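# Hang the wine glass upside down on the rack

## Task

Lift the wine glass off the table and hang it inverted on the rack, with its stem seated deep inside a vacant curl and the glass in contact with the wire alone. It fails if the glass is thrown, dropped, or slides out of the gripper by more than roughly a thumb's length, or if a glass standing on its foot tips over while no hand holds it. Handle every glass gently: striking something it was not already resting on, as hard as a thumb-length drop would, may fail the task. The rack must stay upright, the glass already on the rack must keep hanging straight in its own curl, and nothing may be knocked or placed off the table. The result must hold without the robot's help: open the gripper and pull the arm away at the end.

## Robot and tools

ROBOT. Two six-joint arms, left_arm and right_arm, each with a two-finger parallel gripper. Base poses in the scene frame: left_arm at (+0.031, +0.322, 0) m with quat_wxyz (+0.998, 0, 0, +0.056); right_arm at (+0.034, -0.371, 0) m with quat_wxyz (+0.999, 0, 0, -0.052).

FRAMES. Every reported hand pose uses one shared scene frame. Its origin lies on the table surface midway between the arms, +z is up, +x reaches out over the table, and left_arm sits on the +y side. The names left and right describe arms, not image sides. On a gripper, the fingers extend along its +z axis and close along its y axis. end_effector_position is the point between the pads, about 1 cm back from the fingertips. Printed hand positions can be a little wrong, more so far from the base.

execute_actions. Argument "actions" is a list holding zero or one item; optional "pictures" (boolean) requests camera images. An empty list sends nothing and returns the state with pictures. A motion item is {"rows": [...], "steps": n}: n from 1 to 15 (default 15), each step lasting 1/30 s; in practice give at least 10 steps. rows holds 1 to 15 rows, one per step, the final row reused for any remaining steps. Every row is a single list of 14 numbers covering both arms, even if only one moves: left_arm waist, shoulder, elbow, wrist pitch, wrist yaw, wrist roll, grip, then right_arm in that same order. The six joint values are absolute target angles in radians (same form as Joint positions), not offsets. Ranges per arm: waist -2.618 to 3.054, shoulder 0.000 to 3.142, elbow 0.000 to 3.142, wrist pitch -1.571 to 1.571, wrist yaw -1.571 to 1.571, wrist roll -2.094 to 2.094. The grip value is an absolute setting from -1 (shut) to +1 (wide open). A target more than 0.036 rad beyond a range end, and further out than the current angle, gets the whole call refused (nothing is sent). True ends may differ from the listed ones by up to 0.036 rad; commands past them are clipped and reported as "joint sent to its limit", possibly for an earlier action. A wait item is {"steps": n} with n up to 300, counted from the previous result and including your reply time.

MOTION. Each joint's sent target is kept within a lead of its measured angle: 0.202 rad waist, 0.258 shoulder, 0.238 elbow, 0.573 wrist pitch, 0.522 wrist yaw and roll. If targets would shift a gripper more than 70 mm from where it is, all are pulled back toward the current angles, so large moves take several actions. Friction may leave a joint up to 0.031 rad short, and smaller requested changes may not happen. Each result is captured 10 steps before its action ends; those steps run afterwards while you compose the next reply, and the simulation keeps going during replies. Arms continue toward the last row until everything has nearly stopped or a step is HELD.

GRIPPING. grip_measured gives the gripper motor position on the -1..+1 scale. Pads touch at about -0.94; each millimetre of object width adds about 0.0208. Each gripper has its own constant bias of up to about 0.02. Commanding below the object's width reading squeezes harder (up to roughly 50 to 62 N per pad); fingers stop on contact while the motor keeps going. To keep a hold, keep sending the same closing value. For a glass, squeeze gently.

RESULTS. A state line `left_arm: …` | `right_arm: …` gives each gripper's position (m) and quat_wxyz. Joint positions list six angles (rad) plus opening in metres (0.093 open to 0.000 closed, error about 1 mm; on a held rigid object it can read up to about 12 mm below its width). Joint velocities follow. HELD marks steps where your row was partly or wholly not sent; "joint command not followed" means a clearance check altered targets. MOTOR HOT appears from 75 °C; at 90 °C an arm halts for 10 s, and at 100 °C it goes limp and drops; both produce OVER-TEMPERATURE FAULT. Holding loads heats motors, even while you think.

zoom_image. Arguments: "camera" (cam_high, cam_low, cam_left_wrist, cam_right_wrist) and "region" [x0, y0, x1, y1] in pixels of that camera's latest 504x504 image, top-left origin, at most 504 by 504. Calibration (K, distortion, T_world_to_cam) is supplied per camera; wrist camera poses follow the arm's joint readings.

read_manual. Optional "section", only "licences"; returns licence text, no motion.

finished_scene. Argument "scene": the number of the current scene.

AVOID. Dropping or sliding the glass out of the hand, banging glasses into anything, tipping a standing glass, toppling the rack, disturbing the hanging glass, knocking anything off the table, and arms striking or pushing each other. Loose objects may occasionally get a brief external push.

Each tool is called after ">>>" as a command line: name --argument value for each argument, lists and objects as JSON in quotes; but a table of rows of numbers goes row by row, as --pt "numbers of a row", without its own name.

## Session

>>> execute_actions --actions '[]'

Scene clock: 0.00 s of 4800.00 s.
left_arm: end_effector_position=(+0.4498, +0.4185, +0.1163) grip_measured=+0.988 end_effector_quat_wxyz=(-0.368, +0.715, -0.544, +0.241) | right_arm: end_effector_position=(+0.1171, -0.6729, +0.2247) grip_measured=+1.000 end_effector_quat_wxyz=(+0.542, +0.557, +0.534, +0.333)
Joint positions: left_arm=[ 0.063  1.546  0.846  0.033 -0.13  -1.602  0.093] | right_arm=[-1.755  1.632  1.204 -1.306 -1.376 -0.379  0.093]
Joint velocities: left_arm=[-0.002  0.012 -0.002 -0.037 -0.007  0.051 -0.001] | right_arm=[-0.017 -0.017  0.017  0.022 -0.081 -0.037  0.   ]
Motor temperatures (°C, as the motors report them): left_arm=[22 23 25 25 24 25] | right_arm=[22 23 22 23 23 23]
camera_calibration (this result's frames):
cam_left_wrist: T_world_to_cam=[[0.578715, 0.137272, 0.803894, -0.417115], [-0.0596769, -0.975961, 0.209614, 0.451415], [0.813344, -0.169281, -0.556611, -0.152946], [0, 0, 0, 1]] pos_world=[0.392727, 0.471931, 0.155562]
cam_right_wrist: T_world_to_cam=[[-0.225271, -0.179881, -0.957547, 0.120634], [-0.202431, 0.970003, -0.134597, 0.745635], [0.953035, 0.163516, -0.254927, 0.131767], [0, 0, 0, 1]] pos_world=[0.0525363, -0.723115, 0.249464]

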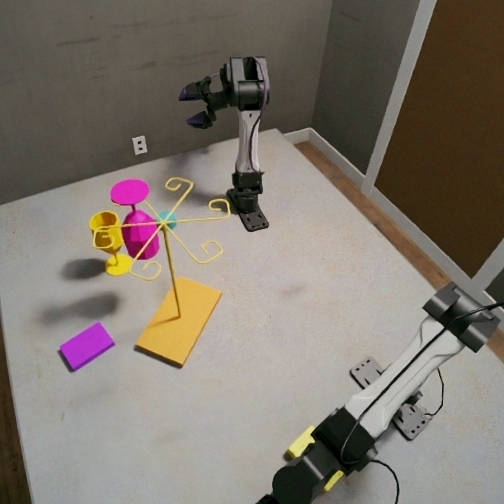

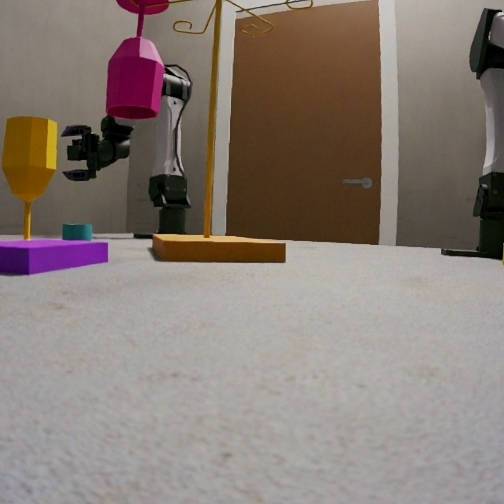

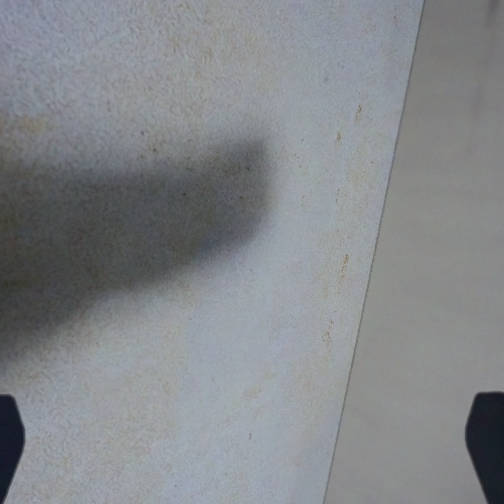

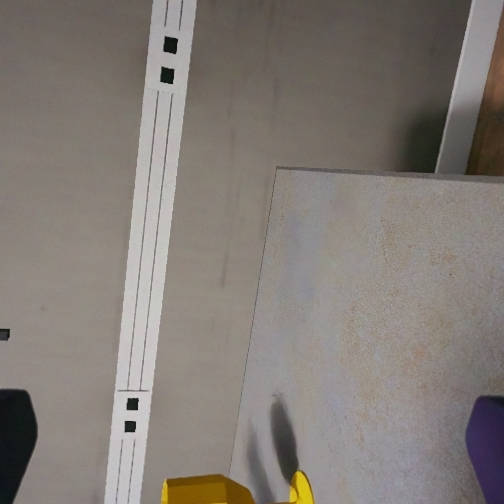

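>>> execute_actions --actions '[{"rows":[[0.063,1.546,0.846,0.033,-0.13,-1.602,1,-0.22,2.12,1.82,-1.25,-1.571,-1.571,1]]}]'

>>> execute_actions --actions '[{"steps":50}]' --pictures true

Scene clock: 0.53 s of 4800.00 s.
left_arm: end_effector_position=(+0.4498, +0.4185, +0.1163) grip_measured=+0.988 end_effector_quat_wxyz=(-0.368, +0.715, -0.544, +0.241) | right_arm: end_effector_position=(+0.1819, -0.7325, +0.2311) grip_measured=+1.000 end_effector_quat_wxyz=(+0.613, +0.342, +0.653, +0.286)
Joint positions: left_arm=[ 0.063  1.546  0.846  0.033 -0.13  -1.602  0.093] | right_arm=[-1.523  1.939  1.536 -1.289 -1.484 -0.774  0.093]
Joint velocities: left_arm=[-0.002 -0.012  0.017  0.022  0.095 -0.051 -0.001] | right_arm=[ 1.482  2.024  2.02   0.403 -0.535 -2.205  0.   ]
Motor temperatures (°C, as the motors report them): left_arm=[22 23 25 26 24 25] | right_arm=[22 23 22 23 23 23]
Steps of this call (steps 1 to 11: nothing new was sent; steps 12 to 16: the first 5 steps of this action). Readings (joint positions):
12: left_arm=[0.063 1.546 0.846 0.033 -0.130 -1.602] | right_arm=[-1.733 1.663 1.239 -1.328 -1.390 -0.450]
13: left_arm=[0.063 1.546 0.846 0.033 -0.130 -1.602] | right_arm=[-1.686 1.725 1.312 -1.326 -1.420 -0.533]
15: left_arm=[0.063 1.546 0.846 0.033 -0.130 -1.602] | right_arm=[-1.577 1.867 1.464 -1.300 -1.467 -0.695]
16: the state above

Scene clock: 2.20 s of 4800.00 s.
left_arm: end_effector_position=(+0.4498, +0.4185, +0.1163) grip_measured=+0.988 end_effector_quat_wxyz=(-0.368, +0.715, -0.544, +0.241) | right_arm: end_effector_position=(+0.4780, -0.3421, +0.2375) grip_measured=+1.000 end_effector_quat_wxyz=(+0.569, -0.411, +0.579, +0.414)
Joint positions: left_arm=[ 0.063  1.546  0.846  0.033 -0.13  -1.602  0.093] | right_arm=[-0.221  2.134  1.8   -1.241 -1.562 -1.564  0.093]
Joint velocities: left_arm=[-0.002  0.027 -0.002 -0.022 -0.007 -0.037  0.   ] | right_arm=[ 0.002  0.012 -0.002 -0.007  0.007 -0.066  0.   ]
Motor temperatures (°C, as the motors report them): left_arm=[22 23 25 26 24 25] | right_arm=[22 24 22 23 23 23]
Kept back: nothing.
Steps of this call (steps 1 to 10: the last 10 steps of your previous action; steps 11 to 45: the robot went on to your last target; steps 46 to 50: nothing new was sent). Readings (joint positions):
1: left_arm=[0.063 1.546 0.846 0.033 -0.130 -1.602] | right_arm=[-1.470 2.005 1.606 -1.280 -1.496 -0.856]
2: left_arm=[0.063 1.546 0.846 0.033 -0.130 -1.602] | right_arm=[-1.416 2.060 1.670 -1.269 -1.505 -0.939]
4: left_arm=[0.063 1.546 0.846 0.033 -0.130 -1.602] | right_arm=[-1.304 2.122 1.747 -1.247 -1.519 -1.105]
8: left_arm=[0.063 1.546 0.846 0.033 -0.130 -1.602] | right_arm=[-1.068 2.134 1.790 -1.240 -1.538 -1.336]
50: the state above
All arms were judged still, so your last target was given up. Only a new action makes them travel on or press farther. Fingers that are still opening or closing keep moving.
camera_calibration (this result's frames):
cam_left_wrist: T_world_to_cam=[[0.578715, 0.137272, 0.803894, -0.417115], [-0.0596769, -0.975961, 0.209614, 0.451415], [0.813344, -0.169281, -0.556611, -0.152946], [0, 0, 0, 1]] pos_world=[0.392727, 0.471931, 0.155562]
cam_right_wrist: T_world_to_cam=[[0.952053, -0.305784, 0.00951255, -0.561857], [-0.118725, -0.397947, -0.909694, 0.175599], [0.281955, 0.864947, -0.415171, 0.335798], [0, 0, 0, 1]] pos_world=[0.461086, -0.392375, 0.304499]

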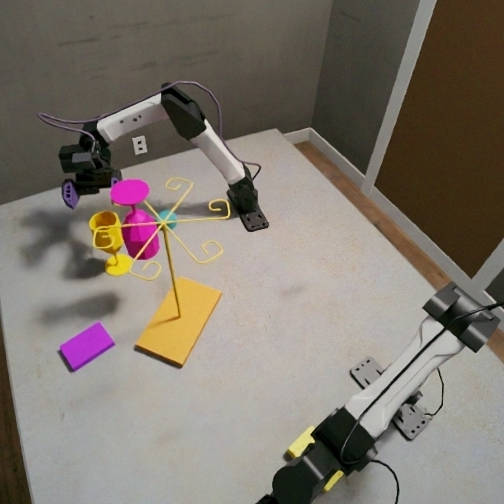

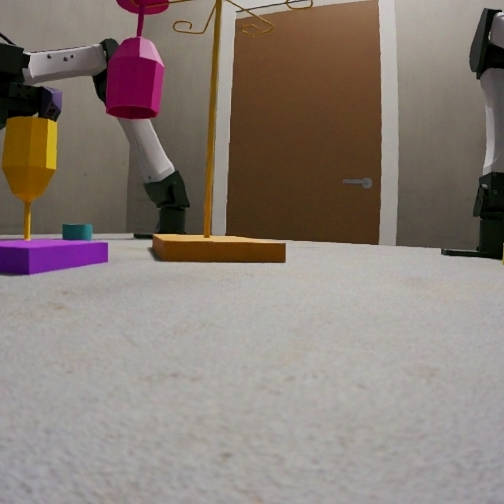

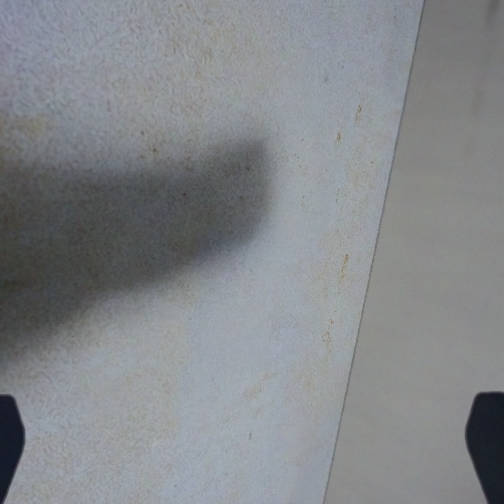

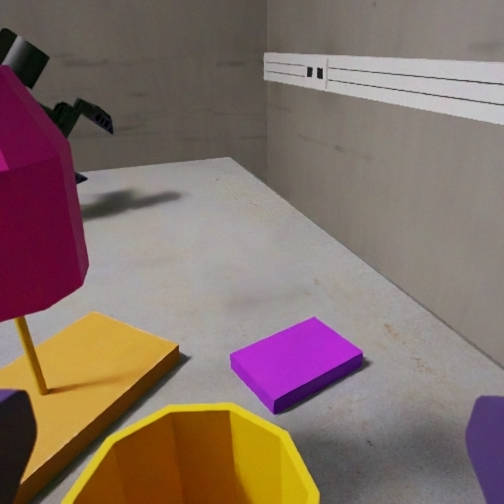

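>>> execute_actions --actions '[{"rows":[[0.063,1.546,0.846,0.033,-0.13,-1.602,1,-0.15,2.12,1.79,-1.23,-1.571,-1.571,1]]}]'

>>> execute_actions --actions '[{"rows":[[0.063,1.546,0.846,0.033,-0.13,-1.602,1,-0.15,2.14,1.67,-1.1,-1.571,-1.571,1]]}]'

>>> execute_actions --actions '[{"rows":[[0.063,1.546,0.846,0.033,-0.13,-1.602,1,-0.15,2.184,1.57,-0.95,-1.571,-1.571,1]]}]'

>>> execute_actions --actions '[{"steps":15}]' --pictures true

Scene clock: 2.93 s of 4800.00 s.
left_arm: end_effector_position=(+0.4498, +0.4185, +0.1163) grip_measured=+0.988 end_effector_quat_wxyz=(-0.368, +0.715, -0.544, +0.241) | right_arm: end_effector_position=(+0.4756, -0.3153, +0.2375) grip_measured=+1.000 end_effector_quat_wxyz=(+0.557, -0.429, +0.566, +0.431)
Joint positions: left_arm=[ 0.063  1.546  0.846  0.033 -0.13  -1.602  0.093] | right_arm=[-0.16   2.134  1.8   -1.24  -1.562 -1.564  0.093]
Joint velocities: left_arm=[ 0.017 -0.002  0.002  0.022  0.007 -0.007 -0.   ] | right_arm=[0.349 0.012 0.002 0.022 0.037 0.066 0.   ]
Motor temperatures (°C, as the motors report them): left_arm=[22 23 25 26 24 25] | right_arm=[22 24 22 23 24 23]
Steps of this call (steps 1 to 17: nothing new was sent; steps 18 to 22: the first 5 steps of this action). Readings (joint positions):
18: left_arm=[0.063 1.546 0.846 0.033 -0.130 -1.602] | right_arm=[-0.215 2.134 1.800 -1.241 -1.562 -1.564]
19: left_arm=[0.063 1.546 0.846 0.033 -0.130 -1.602] | right_arm=[-0.205 2.134 1.800 -1.241 -1.562 -1.564]
21: left_arm=[0.063 1.546 0.846 0.033 -0.130 -1.602] | right_arm=[-0.174 2.134 1.800 -1.240 -1.562 -1.564]
22: the state above

Scene clock: 3.43 s of 4800.00 s.
left_arm: end_effector_position=(+0.4498, +0.4185, +0.1163) grip_measured=+0.988 end_effector_quat_wxyz=(-0.368, +0.715, -0.544, +0.241) | right_arm: end_effector_position=(+0.4688, -0.3069, +0.2101) grip_measured=+1.000 end_effector_quat_wxyz=(+0.549, -0.423, +0.567, +0.445)
Joint positions: left_arm=[ 0.063  1.546  0.846  0.033 -0.13  -1.602  0.093] | right_arm=[-0.145  2.136  1.688 -1.157 -1.57  -1.565  0.093]
Joint velocities: left_arm=[ 0.017  0.007  0.007 -0.037  0.007  0.007 -0.001] | right_arm=[-0.012  0.154 -0.271  0.168  0.066 -0.037  0.   ]
Motor temperatures (°C, as the motors report them): left_arm=[22 23 26 26 24 25] | right_arm=[22 24 22 23 24 23]
Steps of this call (steps 1 to 10: the last 10 steps of your previous action; steps 11 to 15: the first 5 steps of this action). Readings (joint positions):
11: left_arm=[0.063 1.546 0.846 0.033 -0.130 -1.602] | right_arm=[-0.145 2.131 1.778 -1.213 -1.567 -1.565]
12: left_arm=[0.063 1.546 0.846 0.033 -0.130 -1.602] | right_arm=[-0.145 2.126 1.747 -1.190 -1.570 -1.565]
14: left_arm=[0.063 1.546 0.846 0.033 -0.130 -1.602] | right_arm=[-0.145 2.131 1.701 -1.165 -1.570 -1.565]
15: the state above

Scene clock: 3.93 s of 4800.00 s.
left_arm: end_effector_position=(+0.4498, +0.4185, +0.1163) grip_measured=+0.988 end_effector_quat_wxyz=(-0.368, +0.715, -0.544, +0.241) | right_arm: end_effector_position=(+0.4681, -0.3068, +0.1745) grip_measured=+1.000 end_effector_quat_wxyz=(+0.553, -0.426, +0.563, +0.443)
Joint positions: left_arm=[ 0.063  1.546  0.846  0.033 -0.13  -1.602  0.093] | right_arm=[-0.145  2.17   1.591 -1.014 -1.575 -1.565  0.093]
Joint velocities: left_arm=[ 0.002 -0.002 -0.007  0.037 -0.022 -0.037 -0.001] | right_arm=[ 0.002  0.295 -0.281  0.256  0.051 -0.037  0.   ]
Motor temperatures (°C, as the motors report them): left_arm=[22 23 26 26 24 25] | right_arm=[22 24 22 23 24 23]
Steps of this call (steps 1 to 10: the last 10 steps of your previous action; steps 11 to 15: the first 5 steps of this action). Readings (joint positions):
11: left_arm=[0.063 1.546 0.846 0.033 -0.130 -1.602] | right_arm=[-0.145 2.143 1.661 -1.088 -1.574 -1.565]
12: left_arm=[0.063 1.546 0.846 0.033 -0.130 -1.602] | right_arm=[-0.145 2.143 1.640 -1.059 -1.576 -1.565]
14: left_arm=[0.063 1.546 0.846 0.033 -0.130 -1.602] | right_arm=[-0.145 2.159 1.602 -1.025 -1.576 -1.565]
15: the state above

Scene clock: 4.43 s of 4800.00 s.
left_arm: end_effector_position=(+0.4498, +0.4185, +0.1163) grip_measured=+0.988 end_effector_quat_wxyz=(-0.368, +0.715, -0.544, +0.241) | right_arm: end_effector_position=(+0.4706, -0.3074, +0.1641) grip_measured=+1.000 end_effector_quat_wxyz=(+0.556, -0.432, +0.560, +0.437)
Joint positions: left_arm=[ 0.063  1.546  0.846  0.033 -0.13  -1.602  0.093] | right_arm=[-0.145  2.187  1.578 -0.964 -1.571 -1.565  0.093]
Joint velocities: left_arm=[ 0.012  0.007 -0.017 -0.081 -0.022 -0.081 -0.   ] | right_arm=[-0.002  0.007  0.007 -0.022 -0.022  0.022  0.   ]
Motor temperatures (°C, as the motors report them): left_arm=[22 23 26 26 24 25] | right_arm=[22 24 22 23 24 23]
Kept back: nothing.
Steps of this call (steps 1 to 10: the last 10 steps of your previous action; steps 11 to 15: the robot went on to your last target). Readings (joint positions):
1: left_arm=[0.063 1.546 0.846 0.033 -0.130 -1.602] | right_arm=[-0.145 2.178 1.584 -1.005 -1.574 -1.565]
2: left_arm=[0.063 1.546 0.846 0.033 -0.130 -1.602] | right_arm=[-0.145 2.184 1.580 -0.998 -1.572 -1.565]
4: left_arm=[0.063 1.546 0.846 0.033 -0.130 -1.602] | right_arm=[-0.145 2.187 1.578 -0.987 -1.571 -1.565]
8: left_arm=[0.063 1.546 0.846 0.033 -0.130 -1.602] | right_arm=[-0.145 2.187 1.578 -0.972 -1.571 -1.565]
15: the state above
camera_calibration (this result's frames):
cam_left_wrist: T_world_to_cam=[[0.578715, 0.137272, 0.803894, -0.417115], [-0.0596769, -0.975961, 0.209614, 0.451415], [0.813344, -0.169281, -0.556611, -0.152946], [0, 0, 0, 1]] pos_world=[0.392727, 0.471931, 0.155562]
cam_right_wrist: T_world_to_cam=[[0.972515, -0.232451, 0.0134561, -0.531206], [-0.0825527, -0.398263, -0.913549, 0.105346], [0.217714, 0.887329, -0.406506, 0.313059], [0, 0, 0, 1]] pos_world=[0.457145, -0.359311, 0.230647]

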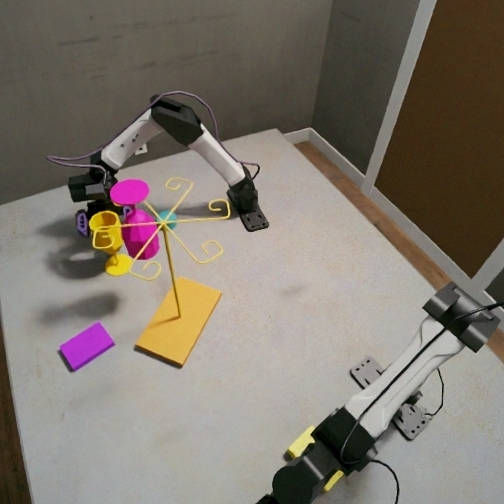

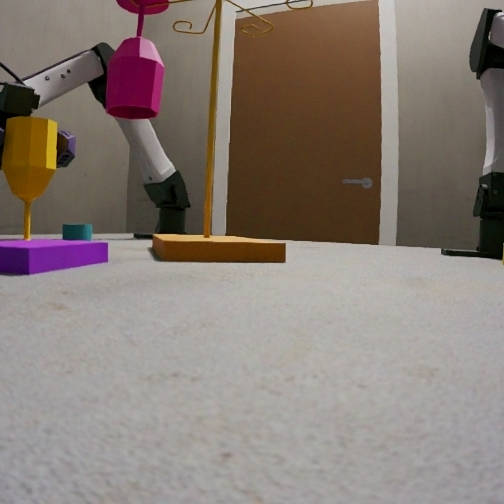

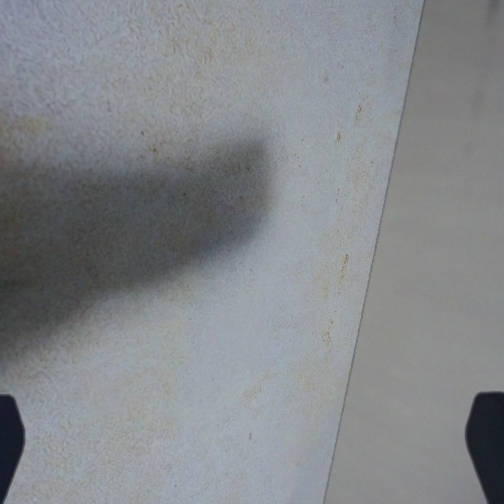

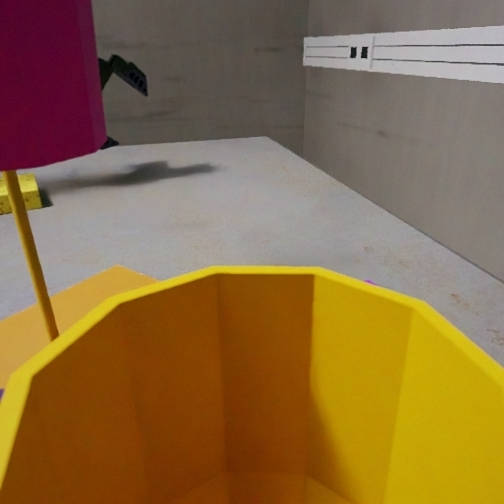

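>>> execute_actions --actions '[{"rows":[[0.063,1.546,0.846,0.033,-0.13,-1.602,1,-0.115,2.21,1.64,-0.97,-1.571,-1.571,1]]}]'

>>> execute_actions --actions '[{"rows":[[0.063,1.546,0.846,0.033,-0.13,-1.602,1,-0.115,2.21,1.64,-0.97,-1.571,-1.571,0.2]]}]'

>>> execute_actions --actions '[{"rows":[[0.063,1.546,0.846,0.033,-0.13,-1.602,1,-0.17,2.15,1.72,-1.13,-1.571,-1.571,0.2]]}]'

>>> execute_actions --actions '[{"rows":[[0.063,1.546,0.846,0.033,-0.13,-1.602,1,-0.7,2.11,1.82,-1.26,-1.571,-1.571,0.2]]}]'

>>> execute_actions --actions '[{"rows":[[0.063,1.546,0.846,0.033,-0.13,-1.602,1,-0.7,1.4,0.92,-1.09,-1.58,1.58,0.2]]}]'

>>> execute_actions --actions '[{"steps":45}]'

>>> execute_actions --actions '[{"rows":[[0.063,1.546,0.846,0.033,-0.13,-1.602,1,0.4,1.4,0.92,-1.09,-1.58,1.58,0.2]]}]'

>>> execute_actions --actions '[{"steps":28}]' --pictures true

>>> zoom_image --camera "cam_high" --region '[100,110,260,260]'

Scene clock: 5.60 s of 4800.00 s.
left_arm: end_effector_position=(+0.4498, +0.4185, +0.1163) grip_measured=+0.988 end_effector_quat_wxyz=(-0.368, +0.715, -0.544, +0.241) | right_arm: end_effector_position=(+0.4760, -0.3000, +0.1697) grip_measured=+1.000 end_effector_quat_wxyz=(+0.558, -0.445, +0.549, +0.434)
Joint positions: left_arm=[ 0.063  1.546  0.846  0.033 -0.13  -1.602  0.093] | right_arm=[-0.124  2.197  1.619 -0.967 -1.571 -1.566  0.093]
Joint velocities: left_arm=[ 0.007 -0.007  0.007 -0.037 -0.051  0.022 -0.   ] | right_arm=[ 0.125 -0.007  0.105 -0.051 -0.022  0.022  0.   ]
Motor temperatures (°C, as the motors report them): left_arm=[22 24 26 27 24 25] | right_arm=[22 25 22 23 24 23]
Steps of this call (steps 1 to 15: the robot went on to your last target; steps 16 to 30: nothing new was sent; steps 31 to 35: the first 5 steps of this action). Readings (joint positions):
31: left_arm=[0.063 1.546 0.846 0.033 -0.130 -1.602] | right_arm=[-0.143 2.189 1.585 -0.967 -1.571 -1.566]
32: left_arm=[0.063 1.546 0.846 0.033 -0.130 -1.602] | right_arm=[-0.139 2.194 1.598 -0.967 -1.571 -1.566]
34: left_arm=[0.063 1.546 0.846 0.033 -0.130 -1.602] | right_arm=[-0.129 2.197 1.615 -0.967 -1.571 -1.566]
35: the state above

Scene clock: 6.10 s of 4800.00 s.
left_arm: end_effector_position=(+0.4498, +0.4185, +0.1163) grip_measured=+0.988 end_effector_quat_wxyz=(-0.368, +0.715, -0.544, +0.241) | right_arm: end_effector_position=(+0.4760, -0.2977, +0.1704) grip_measured=+0.455 end_effector_quat_wxyz=(+0.557, -0.448, +0.547, +0.435)
Joint positions: left_arm=[ 0.063  1.546  0.846  0.033 -0.13  -1.602  0.093] | right_arm=[-0.119  2.197  1.622 -0.968 -1.571 -1.566  0.067]
Joint velocities: left_arm=[ 0.017 -0.002 -0.017  0.022 -0.007  0.037  0.   ] | right_arm=[ 0.007 -0.007 -0.012 -0.007  0.037  0.022  0.002]
Motor temperatures (°C, as the motors report them): left_arm=[22 24 26 27 24 25] | right_arm=[22 25 22 23 24 23]
Steps of this call (steps 1 to 10: the last 10 steps of your previous action; steps 11 to 15: the first 5 steps of this action). Readings (joint positions):
11: left_arm=[0.063 1.546 0.846 0.033 -0.130 -1.602] | right_arm=[-0.119 2.197 1.622 -0.967 -1.571 -1.566]
12: left_arm=[0.063 1.546 0.846 0.033 -0.130 -1.602] | right_arm=[-0.119 2.197 1.622 -0.968 -1.571 -1.566]
14: left_arm=[0.063 1.546 0.846 0.033 -0.130 -1.602] | right_arm=[-0.119 2.197 1.622 -0.968 -1.571 -1.566]
15: the state above

Scene clock: 6.60 s of 4800.00 s.
left_arm: end_effector_position=(+0.4498, +0.4185, +0.1163) grip_measured=+0.988 end_effector_quat_wxyz=(-0.368, +0.715, -0.544, +0.241) | right_arm: end_effector_position=(+0.4804, -0.3163, +0.1951) grip_measured=+0.455 end_effector_quat_wxyz=(+0.563, -0.437, +0.559, +0.423)
Joint positions: left_arm=[ 0.063  1.546  0.846  0.033 -0.13  -1.602  0.093] | right_arm=[-0.16   2.176  1.695 -1.067 -1.563 -1.568  0.067]
Joint velocities: left_arm=[-0.002 -0.002 -0.002 -0.022  0.066 -0.007 -0.   ] | right_arm=[-0.227 -0.232  0.217 -0.33   0.007 -0.007 -0.001]
Motor temperatures (°C, as the motors report them): left_arm=[22 24 26 27 24 25] | right_arm=[22 25 22 23 24 23]
Steps of this call (steps 1 to 10: the last 10 steps of your previous action; steps 11 to 15: the first 5 steps of this action). Readings (joint positions):
11: left_arm=[0.063 1.546 0.846 0.033 -0.130 -1.602] | right_arm=[-0.123 2.197 1.637 -0.995 -1.567 -1.568]
12: left_arm=[0.063 1.546 0.846 0.033 -0.130 -1.602] | right_arm=[-0.129 2.197 1.654 -1.023 -1.563 -1.568]
14: left_arm=[0.063 1.546 0.846 0.033 -0.130 -1.602] | right_arm=[-0.150 2.184 1.686 -1.056 -1.563 -1.568]
15: the state above

Scene clock: 7.10 s of 4800.00 s.
left_arm: end_effector_position=(+0.4498, +0.4185, +0.1163) grip_measured=+0.988 end_effector_quat_wxyz=(-0.368, +0.715, -0.544, +0.241) | right_arm: end_effector_position=(+0.4816, -0.3968, +0.2240) grip_measured=+0.455 end_effector_quat_wxyz=(+0.595, -0.383, +0.600, +0.373)
Joint positions: left_arm=[ 0.063  1.546  0.846  0.033 -0.13  -1.602  0.093] | right_arm=[-0.34   2.151  1.775 -1.184 -1.558 -1.568  0.067]
Joint velocities: left_arm=[-0.002 -0.017 -0.002  0.066  0.007 -0.037  0.   ] | right_arm=[-1.473 -0.12   0.305 -0.183  0.007  0.037 -0.001]
Motor temperatures (°C, as the motors report them): left_arm=[22 24 26 27 24 25] | right_arm=[22 25 22 23 24 23]
Steps of this call (steps 1 to 10: the last 10 steps of your previous action; steps 11 to 15: the first 5 steps of this action). Readings (joint positions):
11: left_arm=[0.063 1.546 0.846 0.033 -0.130 -1.602] | right_arm=[-0.185 2.161 1.717 -1.133 -1.560 -1.568]
12: left_arm=[0.063 1.546 0.846 0.033 -0.130 -1.602] | right_arm=[-0.208 2.161 1.731 -1.152 -1.558 -1.568]
14: left_arm=[0.063 1.546 0.846 0.033 -0.130 -1.602] | right_arm=[-0.290 2.155 1.763 -1.176 -1.558 -1.568]
15: the state above

Scene clock: 7.60 s of 4800.00 s.
left_arm: end_effector_position=(+0.4498, +0.4185, +0.1163) grip_measured=+0.988 end_effector_quat_wxyz=(-0.368, +0.715, -0.544, +0.241) | right_arm: end_effector_position=(+0.3828, -0.4911, +0.2533) grip_measured=+0.455 end_effector_quat_wxyz=(+0.579, -0.114, +0.703, +0.398)
Joint positions: left_arm=[ 0.063  1.546  0.846  0.033 -0.13  -1.602  0.093] | right_arm=[-0.704  1.786  1.379 -1.121 -1.558 -1.086  0.067]
Joint velocities: left_arm=[-0.012  0.002  0.002  0.022 -0.022  0.037 -0.   ] | right_arm=[ 0.12  -2.596 -2.479  0.037  0.007  2.747 -0.001]
Motor temperatures (°C, as the motors report them): left_arm=[22 24 26 27 24 25] | right_arm=[22 25 23 23 24 23]
Steps of this call (steps 1 to 10: the last 10 steps of your previous action; steps 11 to 15: the first 5 steps of this action). Readings (joint positions):
11: left_arm=[0.063 1.546 0.846 0.033 -0.130 -1.602] | right_arm=[-0.738 2.102 1.746 -1.177 -1.560 -1.485]
12: left_arm=[0.063 1.546 0.846 0.033 -0.130 -1.602] | right_arm=[-0.729 2.037 1.651 -1.149 -1.556 -1.386]
14: left_arm=[0.063 1.546 0.846 0.033 -0.130 -1.602] | right_arm=[-0.710 1.875 1.466 -1.129 -1.556 -1.186]
15: the state above

Scene clock: 9.10 s of 4800.00 s.
left_arm: end_effector_position=(+0.4498, +0.4185, +0.1163) grip_measured=+0.988 end_effector_quat_wxyz=(-0.368, +0.715, -0.544, +0.241) | right_arm: end_effector_position=(+0.3078, -0.4118, +0.2424) grip_measured=+0.455 end_effector_quat_wxyz=(-0.261, +0.655, +0.268, +0.656)
Joint positions: left_arm=[ 0.063  1.546  0.846  0.033 -0.13  -1.602  0.093] | right_arm=[-0.7    1.392  0.927 -1.096 -1.568  1.57   0.067]
Joint velocities: left_arm=[-0.017  0.002  0.017 -0.007 -0.022  0.051 -0.   ] | right_arm=[ 0.012  0.002 -0.022 -0.051 -0.037  0.007  0.001]
Motor temperatures (°C, as the motors report them): left_arm=[22 24 26 27 24 25] | right_arm=[22 25 23 23 24 23]
Kept back: nothing.
Steps of this call (steps 1 to 10: the last 10 steps of your previous action; steps 11 to 45: the robot went on to your last target). Readings (joint positions):
1: left_arm=[0.063 1.546 0.846 0.033 -0.130 -1.602] | right_arm=[-0.701 1.692 1.293 -1.115 -1.560 -0.987]
2: left_arm=[0.063 1.546 0.846 0.033 -0.130 -1.602] | right_arm=[-0.700 1.596 1.209 -1.109 -1.562 -0.887]
4: left_arm=[0.063 1.546 0.846 0.033 -0.130 -1.602] | right_arm=[-0.700 1.434 1.057 -1.108 -1.572 -0.689]
8: left_arm=[0.063 1.546 0.846 0.033 -0.130 -1.602] | right_arm=[-0.700 1.387 0.935 -1.116 -1.571 -0.294]
45: the state above

Scene clock: 9.27 s of 4800.00 s.
left_arm: end_effector_position=(+0.4498, +0.4185, +0.1163) grip_measured=+0.988 end_effector_quat_wxyz=(-0.368, +0.715, -0.544, +0.241) | right_arm: end_effector_position=(+0.3072, -0.3224, +0.2424) grip_measured=+0.455 end_effector_quat_wxyz=(-0.362, +0.602, +0.372, +0.606)
Joint positions: left_arm=[ 0.063  1.546  0.846  0.033 -0.13  -1.602  0.093] | right_arm=[-0.375  1.392  0.927 -1.088 -1.568  1.573  0.067]
Joint velocities: left_arm=[ 0.012 -0.017  0.002 -0.037 -0.022  0.081  0.001] | right_arm=[ 2.195  0.002 -0.017  0.066 -0.095  0.007 -0.001]
Motor temperatures (°C, as the motors report them): left_arm=[22 24 26 27 24 25] | right_arm=[22 25 23 23 24 23]
Steps of this call (steps 1 to 5: the first 5 steps of this action). Readings (joint positions):
1: left_arm=[0.063 1.546 0.846 0.033 -0.130 -1.602] | right_arm=[-0.671 1.392 0.927 -1.093 -1.569 1.572]
2: left_arm=[0.063 1.546 0.846 0.033 -0.130 -1.602] | right_arm=[-0.604 1.392 0.927 -1.089 -1.568 1.572]
4: left_arm=[0.063 1.546 0.846 0.033 -0.130 -1.602] | right_arm=[-0.451 1.392 0.927 -1.088 -1.569 1.573]
5: the state above

Scene clock: 10.20 s of 4800.00 s.
left_arm: end_effector_position=(+0.4498, +0.4185, +0.1163) grip_measured=+0.988 end_effector_quat_wxyz=(-0.368, +0.715, -0.544, +0.241) | right_arm: end_effector_position=(+0.1954, -0.1449, +0.2424) grip_measured=+0.456 end_effector_quat_wxyz=(+0.565, -0.416, -0.573, -0.424)
Joint positions: left_arm=[ 0.063  1.546  0.846  0.033 -0.13  -1.602  0.093] | right_arm=[ 0.401  1.392  0.927 -1.086 -1.568  1.574  0.067]
Joint velocities: left_arm=[ 0.012 -0.002  0.002  0.022 -0.022 -0.022  0.   ] | right_arm=[ 0.002 -0.002  0.012 -0.007 -0.022 -0.051 -0.001]
Motor temperatures (°C, as the motors report them): left_arm=[22 24 26 27 24 25] | right_arm=[22 25 23 23 24 23]
Kept back: nothing.
Steps of this call (steps 1 to 10: the last 10 steps of your previous action; steps 11 to 28: the robot went on to your last target). Readings (joint positions):
1: left_arm=[0.063 1.546 0.846 0.033 -0.130 -1.602] | right_arm=[-0.298 1.392 0.927 -1.088 -1.568 1.573]
2: left_arm=[0.063 1.546 0.846 0.033 -0.130 -1.602] | right_arm=[-0.221 1.392 0.927 -1.087 -1.568 1.573]
4: left_arm=[0.063 1.546 0.846 0.033 -0.130 -1.602] | right_arm=[-0.068 1.392 0.927 -1.087 -1.568 1.573]
8: left_arm=[0.063 1.546 0.846 0.033 -0.130 -1.602] | right_arm=[0.238 1.392 0.927 -1.086 -1.568 1.574]
28: the state above
camera_calibration (this result's frames):
cam_left_wrist: T_world_to_cam=[[0.578715, 0.137272, 0.803894, -0.417115], [-0.0596769, -0.975961, 0.209614, 0.451415], [0.813344, -0.169281, -0.556611, -0.152946], [0, 0, 0, 1]] pos_world=[0.392727, 0.471931, 0.155562]
cam_right_wrist: T_world_to_cam=[[-0.959216, -0.280305, -0.0365051, 0.155804], [0.081526, -0.397987, 0.913761, -0.25616], [-0.270661, 0.873519, 0.404608, 0.157381], [0, 0, 0, 1]] pos_world=[0.212931, -0.195751, 0.176079]

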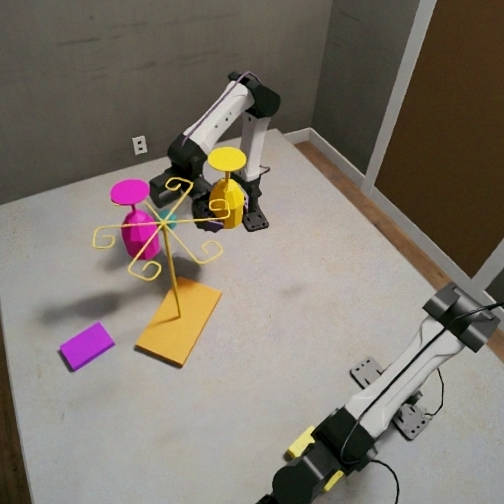

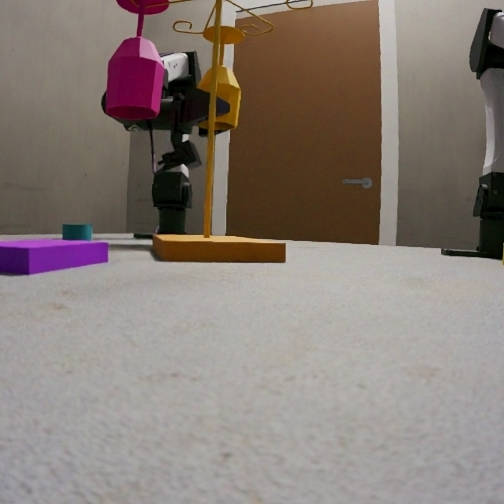

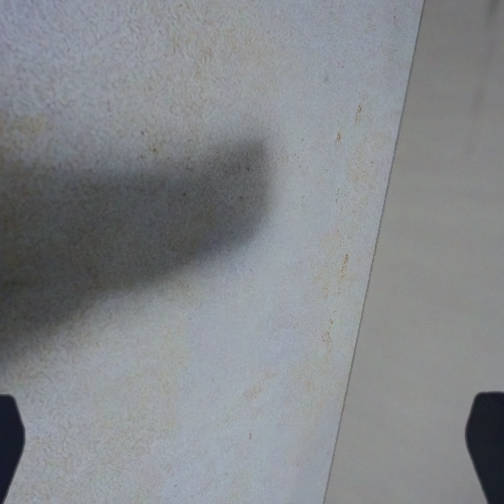

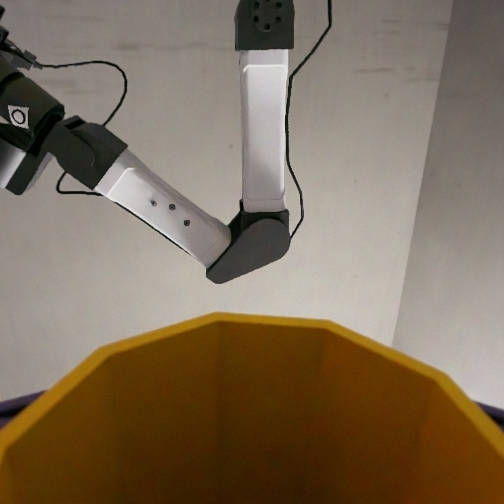

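Region (100, 110, 260, 260) of cam_high's 504x504 image, scaled by 3.150, with more detail than that image has; it fills the top 472 rows of this view, and the rest is white.

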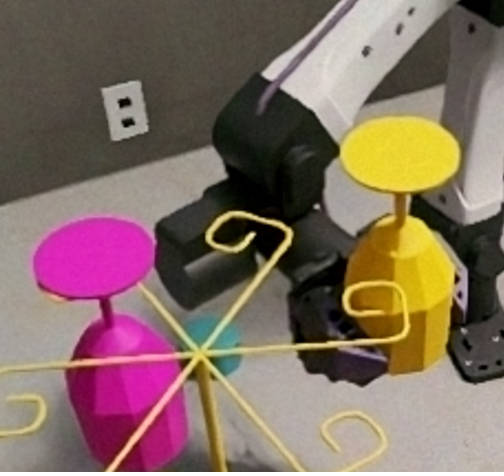

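>>> execute_actions --actions '[{"rows":[[0.063,1.546,0.846,0.033,-0.13,-1.602,1,-0.6,1.35,1.1,-1.32,-1.58,1.58,0.2]]}]'

>>> execute_actions --actions '[{"steps":20}]'

>>> execute_actions --actions '[{"rows":[[0.063,1.546,0.846,0.033,-0.13,-1.602,1,-0.6,1.35,1.1,-1.32,1.58,-1.575,0.2]]}]'

>>> execute_actions --actions '[{"steps":60}]'

>>> execute_actions --actions '[{"rows":[[0.063,1.546,0.846,0.033,-0.13,-1.602,1,1.7,1.4,0.92,-1.09,1.58,-1.575,0.2]]}]'

>>> execute_actions --actions '[{"steps":45}]' --pictures true

Scene clock: 11.70 s of 4800.00 s.
left_arm: end_effector_position=(+0.4498, +0.4185, +0.1163) grip_measured=+0.988 end_effector_quat_wxyz=(-0.368, +0.715, -0.544, +0.241) | right_arm: end_effector_position=(+0.2626, -0.2082, +0.2852) grip_measured=+0.456 end_effector_quat_wxyz=(+0.478, -0.495, -0.508, -0.518)
Joint positions: left_arm=[ 0.063  1.546  0.846  0.033 -0.13  -1.602  0.093] | right_arm=[ 0.077  1.372  1.083 -1.224 -1.565  1.575  0.067]
Joint velocities: left_arm=[ 0.002  0.002 -0.002 -0.007 -0.007  0.037  0.001] | right_arm=[-2.19  -0.208  0.398 -0.359 -0.051 -0.037 -0.001]
Motor temperatures (°C, as the motors report them): left_arm=[22 24 27 28 24 25] | right_arm=[22 25 23 23 24 23]
Steps of this call (steps 1 to 15: the robot went on to your last target; steps 16 to 40: nothing new was sent; steps 41 to 45: the first 5 steps of this action). Readings (joint positions):
41: left_arm=[0.063 1.546 0.846 0.033 -0.130 -1.602] | right_arm=[0.372 1.392 0.951 -1.133 -1.558 1.574]
42: left_arm=[0.063 1.546 0.846 0.033 -0.130 -1.602] | right_arm=[0.306 1.391 0.990 -1.176 -1.554 1.575]
44: left_arm=[0.063 1.546 0.846 0.033 -0.130 -1.602] | right_arm=[0.154 1.379 1.064 -1.213 -1.561 1.575]
45: the state above

Scene clock: 12.37 s of 4800.00 s.
left_arm: end_effector_position=(+0.4498, +0.4185, +0.1163) grip_measured=+0.988 end_effector_quat_wxyz=(-0.368, +0.715, -0.544, +0.241) | right_arm: end_effector_position=(+0.3087, -0.3830, +0.2899) grip_measured=+0.456 end_effector_quat_wxyz=(-0.300, +0.644, +0.293, +0.640)
Joint positions: left_arm=[ 0.063  1.546  0.846  0.033 -0.13  -1.602  0.093] | right_arm=[-0.601  1.363  1.093 -1.307 -1.569  1.575  0.067]
Joint velocities: left_arm=[-0.007  0.002 -0.002  0.037 -0.051  0.037 -0.001] | right_arm=[-0.002 -0.012 -0.017 -0.007 -0.051  0.022 -0.001]
Motor temperatures (°C, as the motors report them): left_arm=[22 24 27 28 24 25] | right_arm=[22 25 23 23 24 23]
Kept back: nothing.
Steps of this call (steps 1 to 10: the last 10 steps of your previous action; steps 11 to 20: the robot went on to your last target). Readings (joint positions):
1: left_arm=[0.063 1.546 0.846 0.033 -0.130 -1.602] | right_arm=[-0.001 1.366 1.091 -1.235 -1.568 1.575]
2: left_arm=[0.063 1.546 0.846 0.033 -0.130 -1.602] | right_arm=[-0.078 1.363 1.093 -1.246 -1.569 1.575]
4: left_arm=[0.063 1.546 0.846 0.033 -0.130 -1.602] | right_arm=[-0.231 1.363 1.093 -1.265 -1.569 1.575]
8: left_arm=[0.063 1.546 0.846 0.033 -0.130 -1.602] | right_arm=[-0.528 1.363 1.093 -1.283 -1.569 1.575]
20: the state above

Scene clock: 12.53 s of 4800.00 s.
left_arm: end_effector_position=(+0.4498, +0.4185, +0.1163) grip_measured=+0.988 end_effector_quat_wxyz=(-0.368, +0.715, -0.544, +0.241) | right_arm: end_effector_position=(+0.2951, -0.3965, +0.2131) grip_measured=+0.456 end_effector_quat_wxyz=(-0.103, +0.670, +0.531, +0.508)
Joint positions: left_arm=[ 0.063  1.546  0.846  0.033 -0.13  -1.602  0.093] | right_arm=[-0.601  1.361  1.094 -1.314 -1.089  1.09   0.067]
Joint velocities: left_arm=[-0.007  0.007  0.007  0.022 -0.037 -0.095 -0.001] | right_arm=[ 0.002  0.002  0.012 -0.051  2.864 -2.864 -0.   ]
Motor temperatures (°C, as the motors report them): left_arm=[22 24 27 28 24 25] | right_arm=[22 25 23 23 24 23]
Steps of this call (steps 1 to 5: the first 5 steps of this action). Readings (joint positions):
1: left_arm=[0.063 1.546 0.846 0.033 -0.130 -1.602] | right_arm=[-0.601 1.363 1.094 -1.312 -1.500 1.493]
2: left_arm=[0.063 1.546 0.846 0.033 -0.130 -1.602] | right_arm=[-0.601 1.361 1.094 -1.313 -1.396 1.391]
4: left_arm=[0.063 1.546 0.846 0.033 -0.130 -1.602] | right_arm=[-0.601 1.361 1.094 -1.314 -1.192 1.191]
5: the state above

Scene clock: 14.53 s of 4800.00 s.
left_arm: end_effector_position=(+0.4498, +0.4185, +0.1163) grip_measured=+0.988 end_effector_quat_wxyz=(-0.368, +0.715, -0.544, +0.241) | right_arm: end_effector_position=(+0.0899, -0.6389, +0.2850) grip_measured=+0.457 end_effector_quat_wxyz=(+0.632, +0.305, -0.652, +0.289)
Joint positions: left_arm=[ 0.063  1.546  0.846  0.033 -0.13  -1.602  0.093] | right_arm=[-0.601  1.361  1.094 -1.315  1.535 -1.568  0.067]
Joint velocities: left_arm=[-0.002 -0.012 -0.007 -0.066  0.022 -0.037  0.001] | right_arm=[ 0.007  0.002 -0.007 -0.066  0.007 -0.095 -0.001]
Motor temperatures (°C, as the motors report them): left_arm=[22 25 27 28 24 25] | right_arm=[22 25 23 23 24 23]
joint sent to its limit (right arm) — the command would take joint 5 (wrist yaw) past its upper limit, so that joint was sent only as far as its limit.
Kept back: nothing.
Steps of this call (steps 1 to 10: the last 10 steps of your previous action; steps 11 to 60: the robot went on to your last target). Readings (joint positions):
1: left_arm=[0.063 1.546 0.846 0.033 -0.130 -1.602] | right_arm=[-0.601 1.361 1.094 -1.314 -0.986 0.989]
2: left_arm=[0.063 1.546 0.846 0.033 -0.130 -1.602] | right_arm=[-0.601 1.361 1.094 -1.315 -0.884 0.889]
4: left_arm=[0.063 1.546 0.846 0.033 -0.130 -1.602] | right_arm=[-0.601 1.361 1.094 -1.315 -0.680 0.688]
8: left_arm=[0.063 1.546 0.846 0.033 -0.130 -1.602] | right_arm=[-0.601 1.361 1.094 -1.315 -0.274 0.285]
60: the state above
All arms were judged still, so your last target was given up. Only a new action makes them travel on or press farther. Fingers that are still opening or closing keep moving.

Scene clock: 14.70 s of 4800.00 s.
left_arm: end_effector_position=(+0.4498, +0.4185, +0.1163) grip_measured=+0.988 end_effector_quat_wxyz=(-0.368, +0.715, -0.544, +0.241) | right_arm: end_effector_position=(+0.1723, -0.6066, +0.2393) grip_measured=+0.457 end_effector_quat_wxyz=(+0.589, +0.420, -0.581, +0.373)
Joint positions: left_arm=[ 0.063  1.546  0.846  0.033 -0.13  -1.602  0.093] | right_arm=[-0.275  1.397  0.935 -1.171  1.543 -1.57   0.067]
Joint velocities: left_arm=[ 0.007 -0.007  0.007  0.037 -0.007  0.007  0.   ] | right_arm=[ 2.132  0.291 -0.413  0.447 -0.154 -0.022  0.   ]
Motor temperatures (°C, as the motors report them): left_arm=[22 25 27 28 24 25] | right_arm=[22 25 23 23 24 23]
joint sent to its limit (right arm) — the command would take joint 5 (wrist yaw) past its upper limit, so that joint was sent only as far as its limit.
Steps of this call (steps 1 to 5: the first 5 steps of this action). Readings (joint positions):
1: left_arm=[0.063 1.546 0.846 0.033 -0.130 -1.602] | right_arm=[-0.572 1.360 1.067 -1.277 1.547 -1.569]
2: left_arm=[0.063 1.546 0.846 0.033 -0.130 -1.602] | right_arm=[-0.504 1.360 1.024 -1.238 1.553 -1.569]
4: left_arm=[0.063 1.546 0.846 0.033 -0.130 -1.602] | right_arm=[-0.351 1.385 0.953 -1.188 1.547 -1.569]
5: the state above

Scene clock: 16.20 s of 4800.00 s.
left_arm: end_effector_position=(+0.4498, +0.4185, +0.1163) grip_measured=+0.988 end_effector_quat_wxyz=(-0.368, +0.715, -0.544, +0.241) | right_arm: end_effector_position=(+0.1963, -0.1440, +0.2346) grip_measured=+0.458 end_effector_quat_wxyz=(-0.011, +0.717, +0.009, +0.697)
Joint positions: left_arm=[ 0.063  1.546  0.846  0.033 -0.13  -1.602  0.093] | right_arm=[ 1.702  1.407  0.924 -1.086  1.542 -1.57   0.067]
Joint velocities: left_arm=[-0.012  0.012  0.007  0.066 -0.066  0.007 -0.   ] | right_arm=[-0.002 -0.007 -0.002  0.007 -0.037  0.066  0.   ]
Motor temperatures (°C, as the motors report them): left_arm=[22 25 27 28 24 25] | right_arm=[22 25 23 23 24 23]
joint sent to its limit (right arm) — the command would take joint 5 (wrist yaw) past its upper limit, so that joint was sent only as far as its limit.
Kept back: nothing.
Steps of this call (steps 1 to 10: the last 10 steps of your previous action; steps 11 to 45: the robot went on to your last target). Readings (joint positions):
1: left_arm=[0.063 1.546 0.846 0.033 -0.130 -1.602] | right_arm=[-0.198 1.405 0.926 -1.156 1.540 -1.570]
2: left_arm=[0.063 1.546 0.846 0.033 -0.130 -1.602] | right_arm=[-0.122 1.407 0.924 -1.144 1.539 -1.570]
4: left_arm=[0.063 1.546 0.846 0.033 -0.130 -1.602] | right_arm=[0.031 1.407 0.924 -1.123 1.540 -1.570]
8: left_arm=[0.063 1.546 0.846 0.033 -0.130 -1.602] | right_arm=[0.337 1.407 0.924 -1.102 1.541 -1.570]
45: the state above
All arms were judged still, so your last target was given up. Only a new action makes them travel on or press farther. Fingers that are still opening or closing keep moving.
camera_calibration (this result's frames):
cam_left_wrist: T_world_to_cam=[[0.578715, 0.137272, 0.803894, -0.417115], [-0.0596769, -0.975961, 0.209614, 0.451415], [0.813344, -0.169281, -0.556611, -0.152946], [0, 0, 0, 1]] pos_world=[0.392727, 0.471931, 0.155562]
cam_right_wrist: T_world_to_cam=[[-0.014506, 0.999737, -0.017786, 0.151172], [-0.380709, 0.0109258, 0.924631, -0.101672], [0.924581, 0.0201839, 0.38045, -0.191805], [0, 0, 0, 1]] pos_world=[0.140825, -0.14615, 0.16967]

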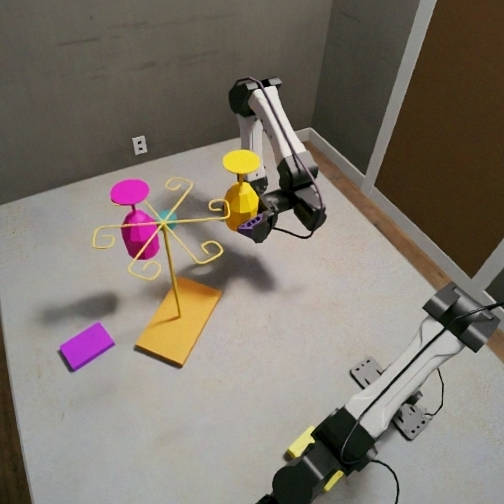

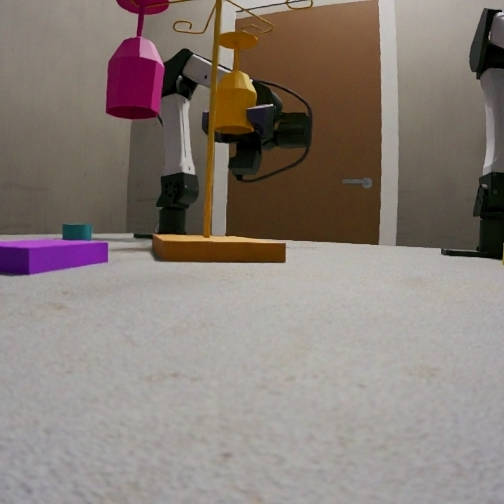

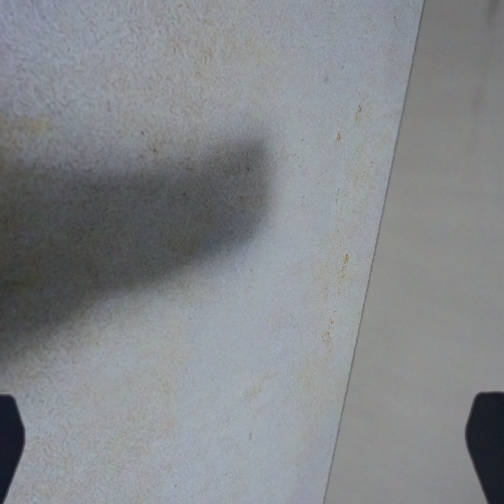

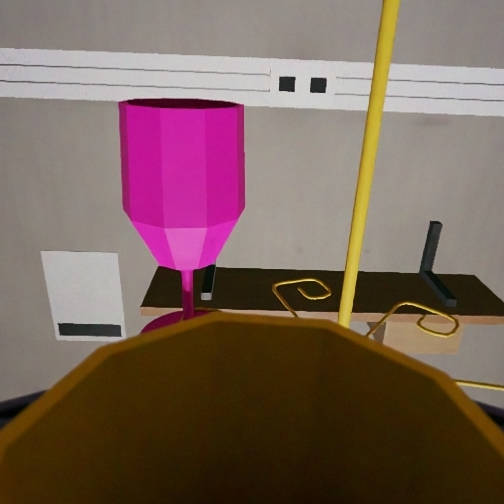

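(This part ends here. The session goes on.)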